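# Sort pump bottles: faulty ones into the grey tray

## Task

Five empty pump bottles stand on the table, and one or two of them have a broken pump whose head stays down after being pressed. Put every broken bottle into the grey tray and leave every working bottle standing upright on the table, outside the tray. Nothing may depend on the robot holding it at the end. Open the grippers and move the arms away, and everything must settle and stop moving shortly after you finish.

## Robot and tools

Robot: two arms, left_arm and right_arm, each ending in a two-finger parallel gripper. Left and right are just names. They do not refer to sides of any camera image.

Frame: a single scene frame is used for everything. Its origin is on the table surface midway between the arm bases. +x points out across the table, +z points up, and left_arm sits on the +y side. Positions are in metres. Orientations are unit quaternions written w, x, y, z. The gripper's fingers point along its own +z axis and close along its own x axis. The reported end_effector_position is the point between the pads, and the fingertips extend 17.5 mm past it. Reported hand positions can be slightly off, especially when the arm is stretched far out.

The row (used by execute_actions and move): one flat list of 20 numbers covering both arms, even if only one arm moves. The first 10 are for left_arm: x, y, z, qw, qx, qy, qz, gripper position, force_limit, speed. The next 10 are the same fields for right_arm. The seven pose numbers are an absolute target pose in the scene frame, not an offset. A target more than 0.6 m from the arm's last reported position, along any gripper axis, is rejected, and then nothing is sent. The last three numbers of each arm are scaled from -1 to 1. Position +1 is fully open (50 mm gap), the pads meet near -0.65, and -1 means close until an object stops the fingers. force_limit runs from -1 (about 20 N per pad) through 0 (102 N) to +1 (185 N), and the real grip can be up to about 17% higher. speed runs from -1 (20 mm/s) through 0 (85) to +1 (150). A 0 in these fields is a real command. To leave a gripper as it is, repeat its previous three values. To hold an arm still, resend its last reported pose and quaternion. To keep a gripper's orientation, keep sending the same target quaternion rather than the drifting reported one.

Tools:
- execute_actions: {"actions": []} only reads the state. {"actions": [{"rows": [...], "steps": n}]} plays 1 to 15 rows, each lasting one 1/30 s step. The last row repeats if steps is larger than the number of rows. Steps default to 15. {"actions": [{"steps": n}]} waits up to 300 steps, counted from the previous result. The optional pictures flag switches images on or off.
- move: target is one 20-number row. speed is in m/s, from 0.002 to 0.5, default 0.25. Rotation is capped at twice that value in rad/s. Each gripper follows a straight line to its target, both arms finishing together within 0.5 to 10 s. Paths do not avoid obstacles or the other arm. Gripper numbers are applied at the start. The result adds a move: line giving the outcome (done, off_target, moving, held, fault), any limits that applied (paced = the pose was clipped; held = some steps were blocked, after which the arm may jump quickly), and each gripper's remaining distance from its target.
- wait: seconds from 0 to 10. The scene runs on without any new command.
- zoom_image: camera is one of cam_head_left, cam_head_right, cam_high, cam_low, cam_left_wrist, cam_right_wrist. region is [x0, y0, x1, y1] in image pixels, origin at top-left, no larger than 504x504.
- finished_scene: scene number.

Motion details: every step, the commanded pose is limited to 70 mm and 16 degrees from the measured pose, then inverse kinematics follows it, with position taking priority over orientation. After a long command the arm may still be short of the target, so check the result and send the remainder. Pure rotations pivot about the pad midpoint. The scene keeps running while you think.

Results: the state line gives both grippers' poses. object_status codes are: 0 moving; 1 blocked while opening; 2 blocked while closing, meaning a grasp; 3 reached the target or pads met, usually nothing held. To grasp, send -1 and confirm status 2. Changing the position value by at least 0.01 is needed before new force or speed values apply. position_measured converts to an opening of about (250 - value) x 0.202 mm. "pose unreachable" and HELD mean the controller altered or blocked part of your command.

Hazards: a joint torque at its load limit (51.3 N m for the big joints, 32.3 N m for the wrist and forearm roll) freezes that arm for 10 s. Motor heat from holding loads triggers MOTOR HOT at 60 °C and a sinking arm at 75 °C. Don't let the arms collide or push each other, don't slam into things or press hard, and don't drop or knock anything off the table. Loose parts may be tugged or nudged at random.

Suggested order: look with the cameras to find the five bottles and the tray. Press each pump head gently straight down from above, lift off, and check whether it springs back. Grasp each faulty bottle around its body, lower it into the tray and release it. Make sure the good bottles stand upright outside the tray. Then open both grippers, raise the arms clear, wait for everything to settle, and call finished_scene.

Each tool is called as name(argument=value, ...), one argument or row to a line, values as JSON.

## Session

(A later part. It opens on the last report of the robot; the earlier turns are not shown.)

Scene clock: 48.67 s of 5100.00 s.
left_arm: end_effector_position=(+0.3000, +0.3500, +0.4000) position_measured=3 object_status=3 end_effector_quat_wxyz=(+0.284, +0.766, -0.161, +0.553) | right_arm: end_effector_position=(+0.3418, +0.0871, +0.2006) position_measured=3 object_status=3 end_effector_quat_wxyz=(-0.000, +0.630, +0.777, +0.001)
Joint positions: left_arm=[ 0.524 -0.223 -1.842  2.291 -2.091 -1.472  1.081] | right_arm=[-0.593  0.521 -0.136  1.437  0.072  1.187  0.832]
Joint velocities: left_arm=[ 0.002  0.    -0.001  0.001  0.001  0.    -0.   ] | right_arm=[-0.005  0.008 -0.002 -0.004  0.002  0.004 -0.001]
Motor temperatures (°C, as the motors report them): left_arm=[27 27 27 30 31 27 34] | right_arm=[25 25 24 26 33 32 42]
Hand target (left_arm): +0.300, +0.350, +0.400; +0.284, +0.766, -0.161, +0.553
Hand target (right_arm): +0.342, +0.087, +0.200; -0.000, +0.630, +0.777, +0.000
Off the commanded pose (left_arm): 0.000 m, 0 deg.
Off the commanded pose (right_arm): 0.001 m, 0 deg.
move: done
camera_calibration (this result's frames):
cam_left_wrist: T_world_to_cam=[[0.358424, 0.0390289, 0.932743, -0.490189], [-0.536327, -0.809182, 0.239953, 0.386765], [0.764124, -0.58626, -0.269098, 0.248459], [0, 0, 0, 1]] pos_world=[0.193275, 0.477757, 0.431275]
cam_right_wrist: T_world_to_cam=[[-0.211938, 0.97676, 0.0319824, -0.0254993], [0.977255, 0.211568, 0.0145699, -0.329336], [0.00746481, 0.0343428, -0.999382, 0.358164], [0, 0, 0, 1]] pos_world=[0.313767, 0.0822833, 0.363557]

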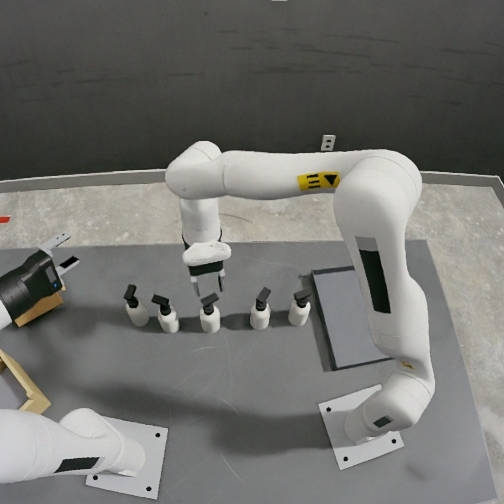

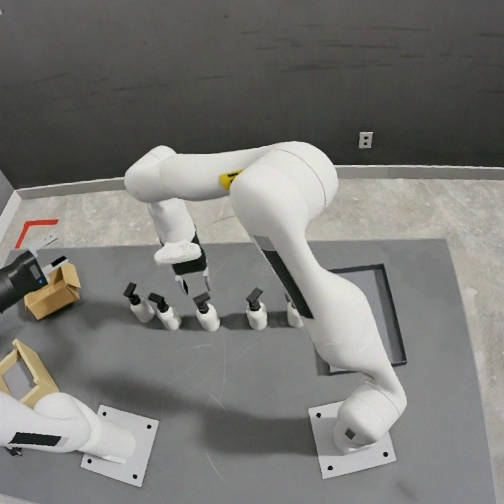

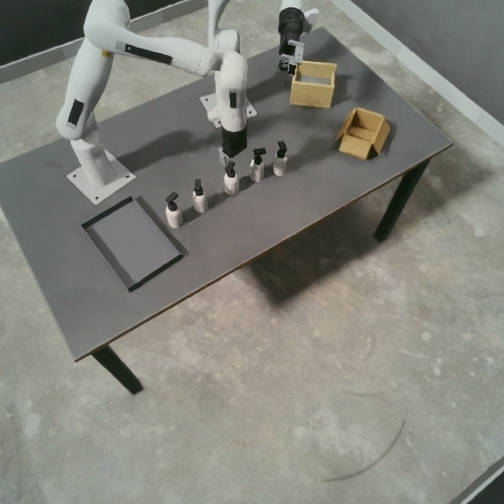

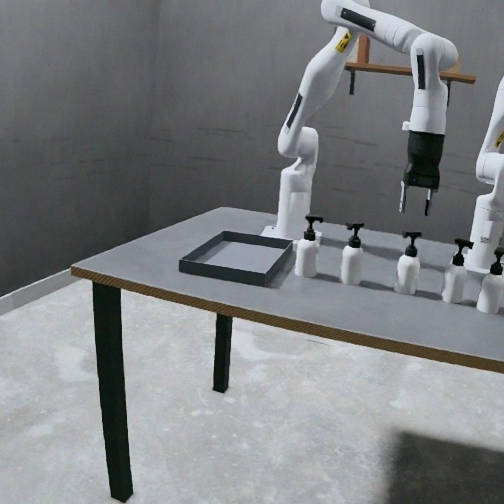

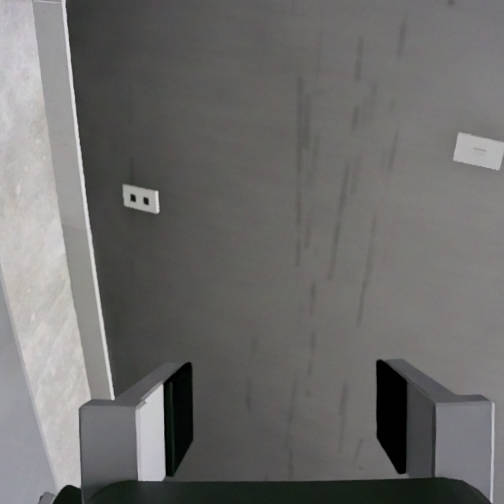

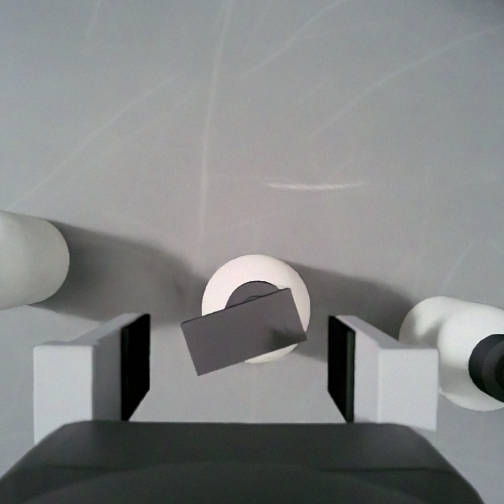

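move(
  target=[0.30,0.35,0.40,0.284,0.766,-0.161,0.553,1,0,0,0.340,0.089,0.185,0,0.63,0.777,0,-1,0,1],
)

move(
  target=[0.30,0.35,0.40,0.284,0.766,-0.161,0.553,1,0,0,0.340,0.089,0.141,0,0.63,0.777,0,-1,0,1],
  speed=0.04,
)

move(
  target=[0.30,0.35,0.40,0.284,0.766,-0.161,0.553,1,0,0,0.340,0.089,0.21,0,0.63,0.777,0,-1,0,1],
)

move(
  target=[0.30,0.35,0.40,0.284,0.766,-0.161,0.553,1,0,0,0.340,0.195,0.21,0,0.63,0.777,0,1,0,1],
)

zoom_image(
  camera="cam_low",
  region=[200,150,504,350],
)

Scene clock: 75.83 s of 5100.00 s.
left_arm: end_effector_position=(+0.3000, +0.3500, +0.4000) position_measured=3 object_status=3 end_effector_quat_wxyz=(+0.284, +0.766, -0.161, +0.553) | right_arm: end_effector_position=(+0.3401, +0.0890, +0.1851) position_measured=253 object_status=3 end_effector_quat_wxyz=(-0.000, +0.630, +0.777, +0.000)
Joint positions: left_arm=[ 0.524 -0.223 -1.842  2.291 -2.091 -1.472  1.081] | right_arm=[-0.598  0.538 -0.136  1.462  0.076  1.147  0.824]
Joint velocities: left_arm=[ 0.001  0.    -0.001  0.    -0.    -0.001 -0.   ] | right_arm=[-0.     0.001 -0.001  0.002  0.001 -0.003 -0.001]
Motor temperatures (°C, as the motors report them): left_arm=[27 26 27 30 31 27 34] | right_arm=[25 26 24 26 33 32 42]
Hand target (left_arm): +0.300, +0.350, +0.400; +0.284, +0.766, -0.161, +0.553
Hand target (right_arm): +0.340, +0.089, +0.185; -0.000, +0.630, +0.777, +0.000
Off the commanded pose (left_arm): 0.000 m, 0 deg.
Off the commanded pose (right_arm): 0.000 m, 0 deg.
After step 90, 23.47 s passed at rest.
move: done
camera_calibration (this result's frames):
cam_left_wrist: T_world_to_cam=[[0.358424, 0.039029, 0.932743, -0.490189], [-0.536328, -0.809182, 0.239953, 0.386765], [0.764124, -0.586261, -0.269098, 0.248459], [0, 0, 0, 1]] pos_world=[0.193275, 0.477756, 0.431275]
cam_right_wrist: T_world_to_cam=[[-0.212648, 0.976646, 0.0307085, -0.026799], [0.977104, 0.212312, 0.0138544, -0.327726], [0.00701107, 0.0329515, -0.999432, 0.342929], [0, 0, 0, 1]] pos_world=[0.31212, 0.0844532, 0.348098]

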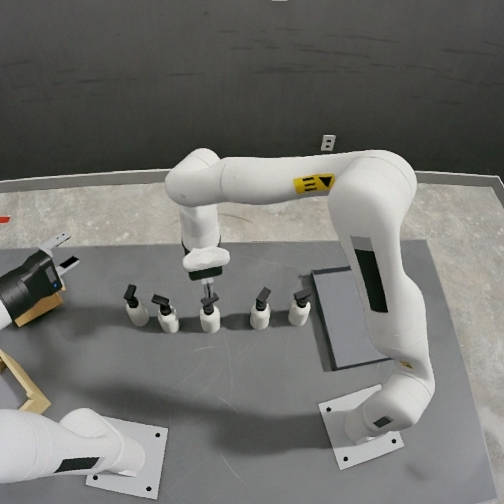

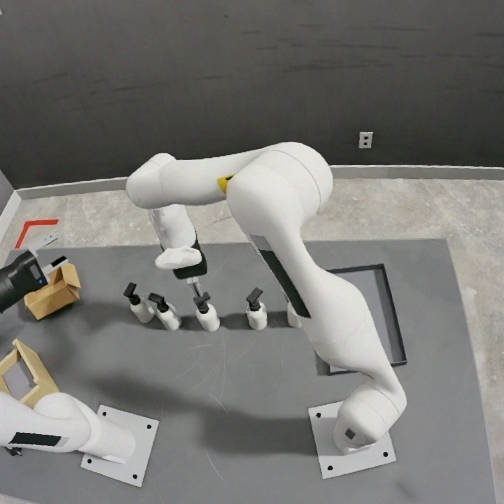

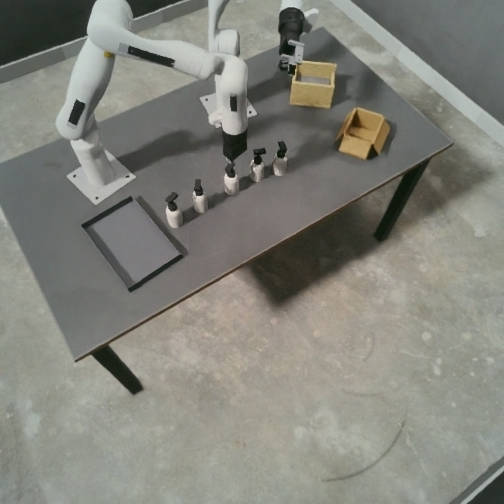

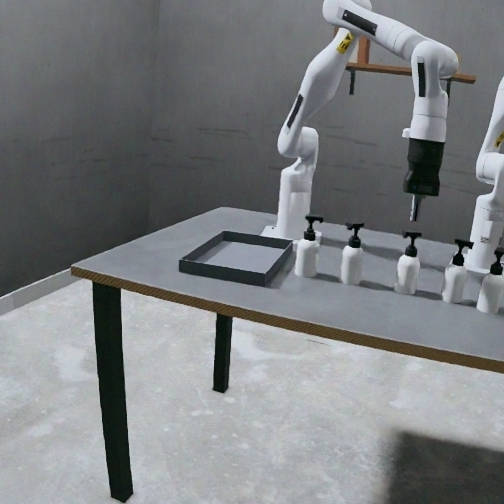

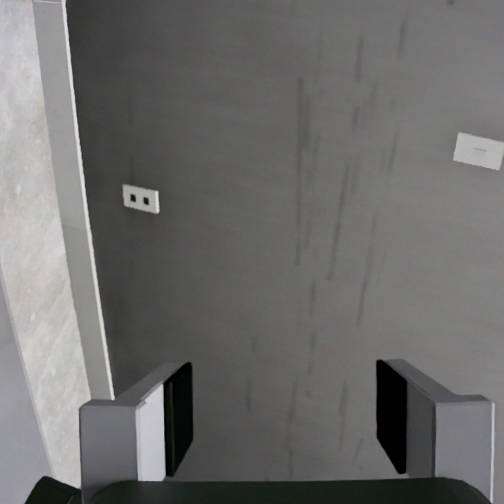

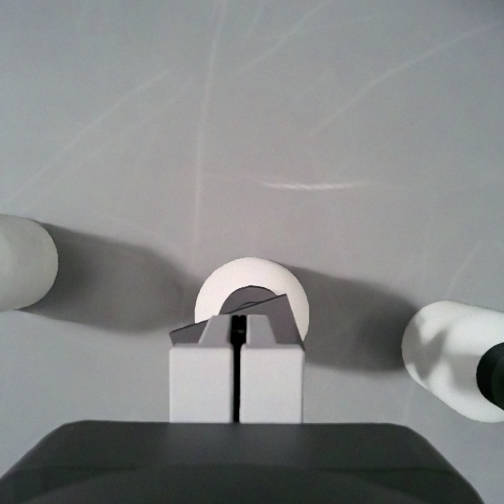

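Scene clock: 77.17 s of 5100.00 s.
left_arm: end_effector_position=(+0.3000, +0.3500, +0.4000) position_measured=3 object_status=3 end_effector_quat_wxyz=(+0.284, +0.766, -0.161, +0.553) | right_arm: end_effector_position=(+0.3411, +0.0904, +0.1445) position_measured=253 object_status=3 end_effector_quat_wxyz=(+0.000, +0.630, +0.777, +0.003)
Joint positions: left_arm=[ 0.524 -0.223 -1.842  2.291 -2.091 -1.472  1.081] | right_arm=[-0.6    0.581 -0.133  1.529  0.086  1.03   0.816]
Joint velocities: left_arm=[-0.001 -0.001  0.    -0.    -0.001  0.001  0.   ] | right_arm=[ 0.     0.    -0.     0.004  0.001 -0.004 -0.   ]
Motor temperatures (°C, as the motors report them): left_arm=[27 26 27 30 31 27 34] | right_arm=[25 26 24 26 33 32 42]
Hand target (left_arm): +0.300, +0.350, +0.400; +0.284, +0.766, -0.161, +0.553
Hand target (right_arm): +0.340, +0.089, +0.141; -0.000, +0.630, +0.777, -0.000
Off the commanded pose (left_arm): 0.000 m, 0 deg.
Off the commanded pose (right_arm): 0.004 m, 0 deg.
move: off_target (right_arm)
camera_calibration (this result's frames):
cam_left_wrist: T_world_to_cam=[[0.358423, 0.0390288, 0.932743, -0.490189], [-0.536328, -0.809182, 0.239952, 0.386765], [0.764124, -0.58626, -0.269098, 0.248459], [0, 0, 0, 1]] pos_world=[0.193275, 0.477756, 0.431275]
cam_right_wrist: T_world_to_cam=[[-0.212787, 0.976477, 0.0348381, -0.0272159], [0.977033, 0.212226, 0.0191407, -0.3292], [0.011297, 0.0381109, -0.99921, 0.300388], [0, 0, 0, 1]] pos_world=[0.312454, 0.0849923, 0.3074]

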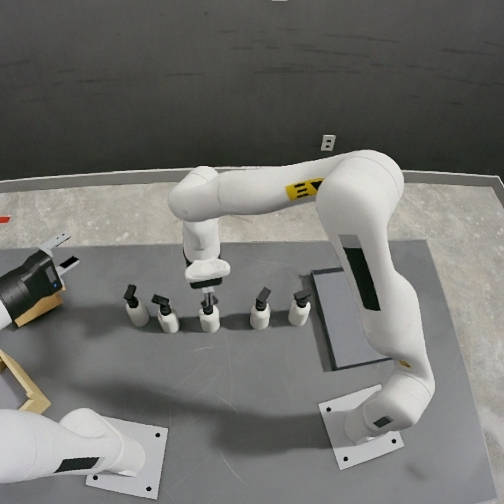

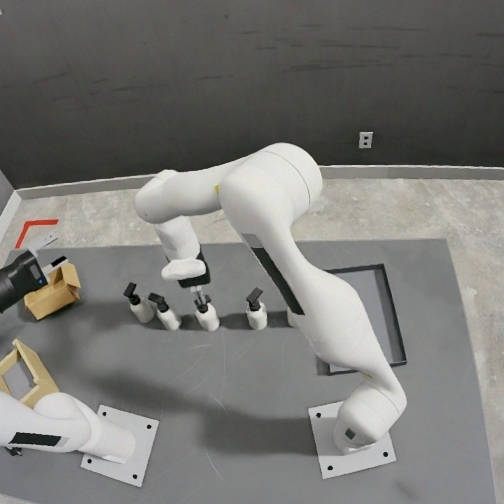

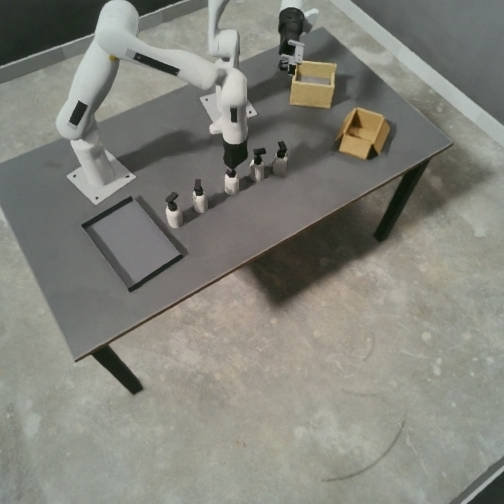

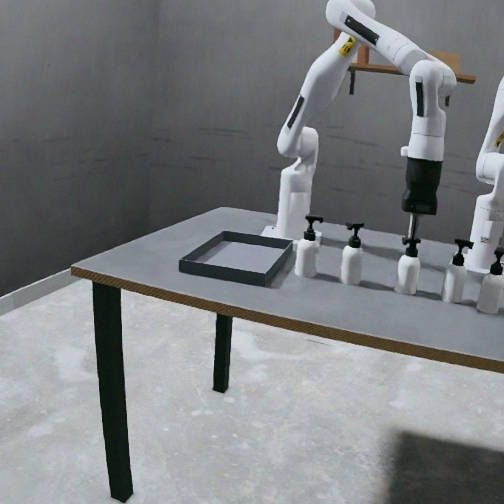

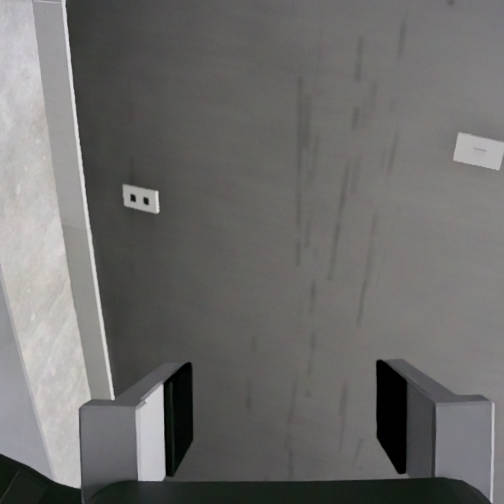

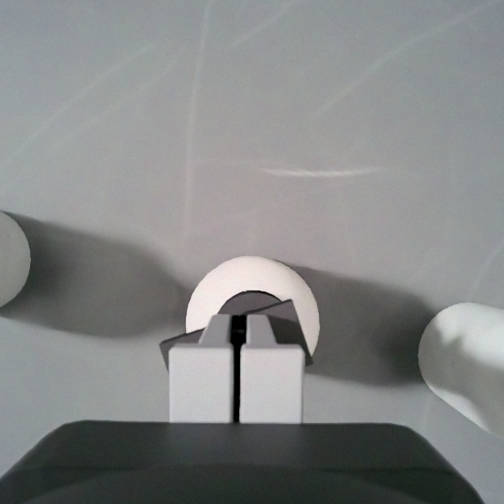

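Scene clock: 78.00 s of 5100.00 s.
left_arm: end_effector_position=(+0.3000, +0.3500, +0.4000) position_measured=3 object_status=3 end_effector_quat_wxyz=(+0.284, +0.766, -0.161, +0.553) | right_arm: end_effector_position=(+0.3398, +0.0888, +0.2100) position_measured=253 object_status=3 end_effector_quat_wxyz=(+0.000, +0.630, +0.777, -0.000)
Joint positions: left_arm=[ 0.524 -0.223 -1.842  2.291 -2.091 -1.472  1.081] | right_arm=[-0.599  0.514 -0.136  1.417  0.071  1.215  0.828]
Joint velocities: left_arm=[-0.002  0.    -0.001  0.001 -0.001  0.001  0.   ] | right_arm=[-0.    -0.001  0.    -0.001  0.001  0.003 -0.   ]
Motor temperatures (°C, as the motors report them): left_arm=[27 26 27 30 31 27 34] | right_arm=[25 26 24 26 33 32 42]
Hand target (left_arm): +0.300, +0.350, +0.400; +0.284, +0.766, -0.161, +0.553
Hand target (right_arm): +0.340, +0.089, +0.210; +0.000, +0.630, +0.777, -0.000
Off the commanded pose (left_arm): 0.000 m, 0 deg.
Off the commanded pose (right_arm): 0.000 m, 0 deg.
move: done
camera_calibration (this result's frames):
cam_left_wrist: T_world_to_cam=[[0.358424, 0.039029, 0.932743, -0.490189], [-0.536327, -0.809182, 0.239953, 0.386765], [0.764124, -0.58626, -0.269098, 0.248459], [0, 0, 0, 1]] pos_world=[0.193275, 0.477757, 0.431275]
cam_right_wrist: T_world_to_cam=[[-0.212272, 0.976732, 0.0305751, -0.0274765], [0.977185, 0.211937, 0.0138367, -0.327786], [0.0070347, 0.0328146, -0.999437, 0.367834], [0, 0, 0, 1]] pos_world=[0.311888, 0.084237, 0.373002]

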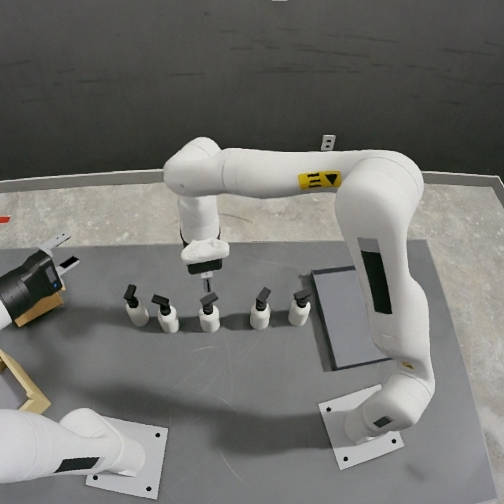

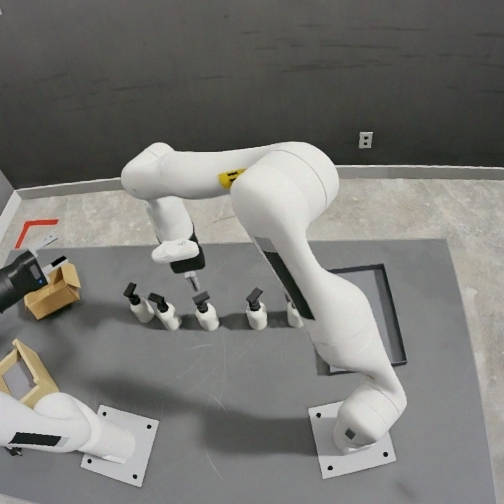

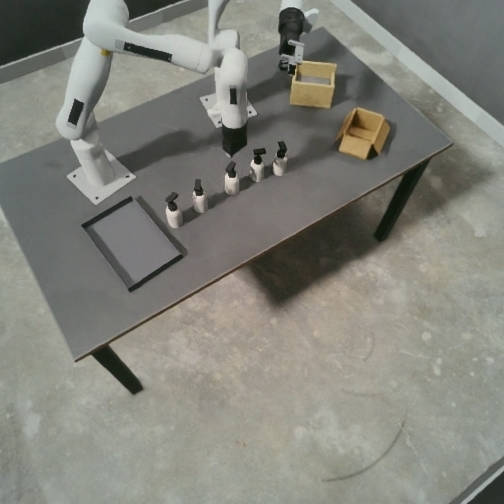

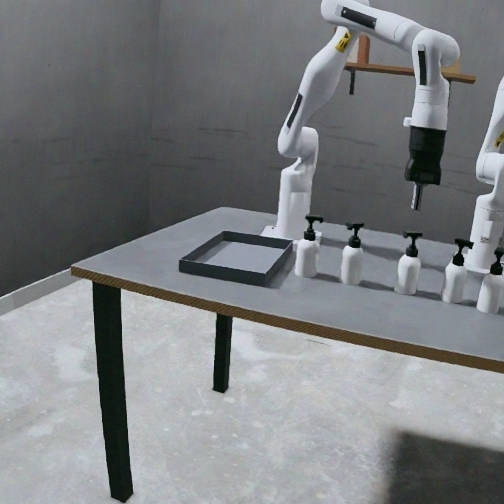

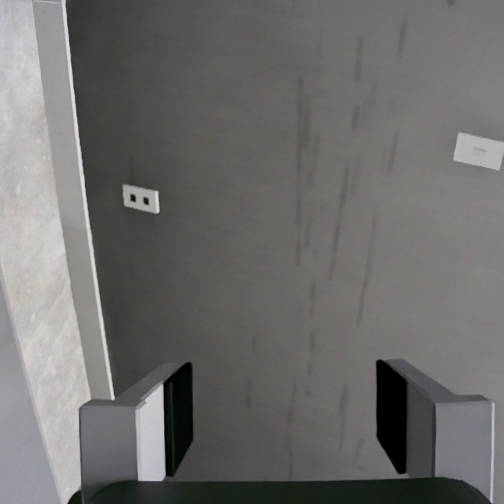

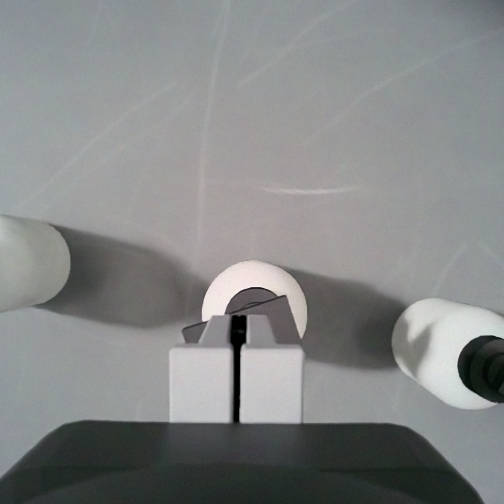

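Scene clock: 78.97 s of 5100.00 s.
left_arm: end_effector_position=(+0.3000, +0.3500, +0.4000) position_measured=3 object_status=3 end_effector_quat_wxyz=(+0.284, +0.766, -0.161, +0.553) | right_arm: end_effector_position=(+0.3398, +0.1949, +0.2108) position_measured=3 object_status=3 end_effector_quat_wxyz=(-0.000, +0.630, +0.777, +0.001)
Joint positions: left_arm=[ 0.524 -0.223 -1.842  2.291 -2.091 -1.472  1.081] | right_arm=[-0.735  0.714 -0.134  1.054  0.089  1.377  0.717]
Joint velocities: left_arm=[-0.    -0.     0.001  0.001  0.     0.001  0.001] | right_arm=[-0.004  0.014 -0.001 -0.009  0.001  0.006 -0.001]
Motor temperatures (°C, as the motors report them): left_arm=[27 26 27 30 31 27 34] | right_arm=[25 26 24 26 33 32 42]
Hand target (left_arm): +0.300, +0.350, +0.400; +0.284, +0.766, -0.161, +0.553
Hand target (right_arm): +0.340, +0.195, +0.210; -0.000, +0.630, +0.777, +0.000
Off the commanded pose (left_arm): 0.000 m, 0 deg.
Off the commanded pose (right_arm): 0.001 m, 0 deg.
move: done
camera_calibration (this result's frames):
cam_left_wrist: T_world_to_cam=[[0.358424, 0.0390291, 0.932743, -0.490189], [-0.536328, -0.809182, 0.239953, 0.386765], [0.764124, -0.58626, -0.269098, 0.248459], [0, 0, 0, 1]] pos_world=[0.193275, 0.477756, 0.431275]
cam_right_wrist: T_world_to_cam=[[-0.21206, 0.976738, 0.0318234, -0.131498], [0.977227, 0.211687, 0.0147208, -0.350392], [0.00764175, 0.0342204, -0.999385, 0.364654], [0, 0, 0, 1]] pos_world=[0.311741, 0.190134, 0.373772]

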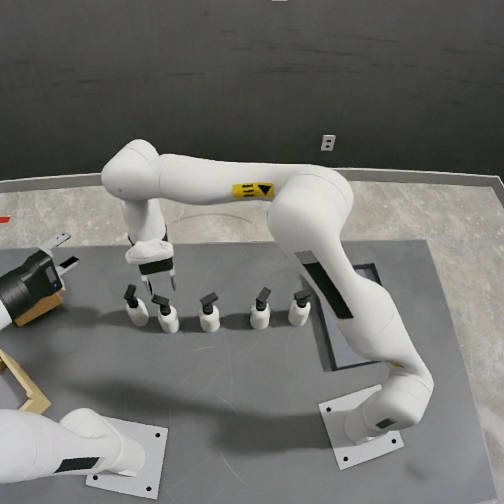

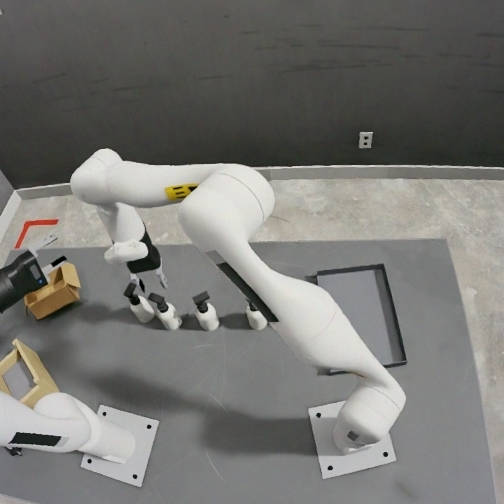

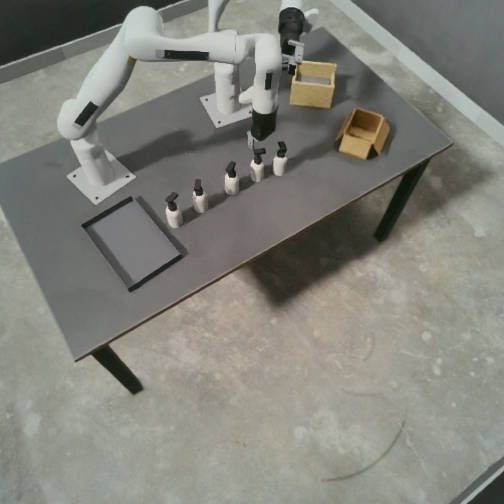

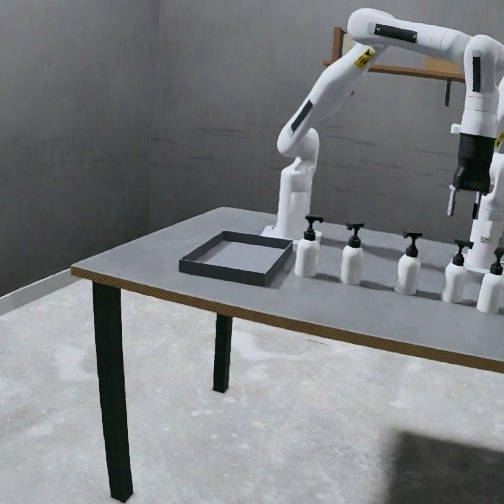

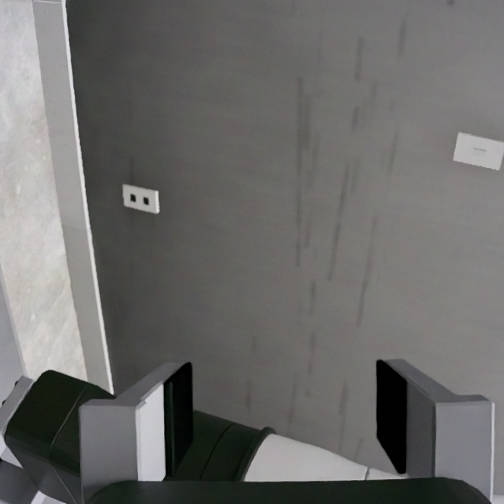

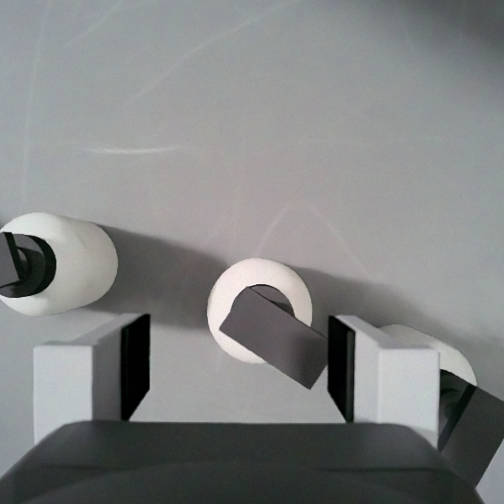

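Region (200, 150, 504, 350) of cam_low's 504x504 image, scaled by 1.658, with more detail than that image has; it fills the top 332 rows of this view, and the rest is white.

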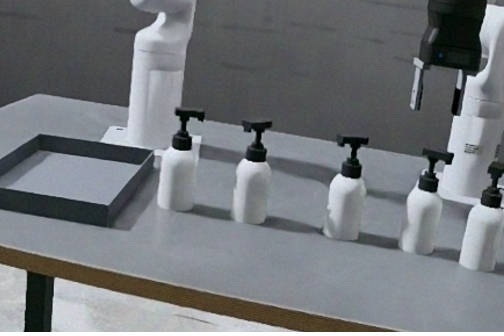

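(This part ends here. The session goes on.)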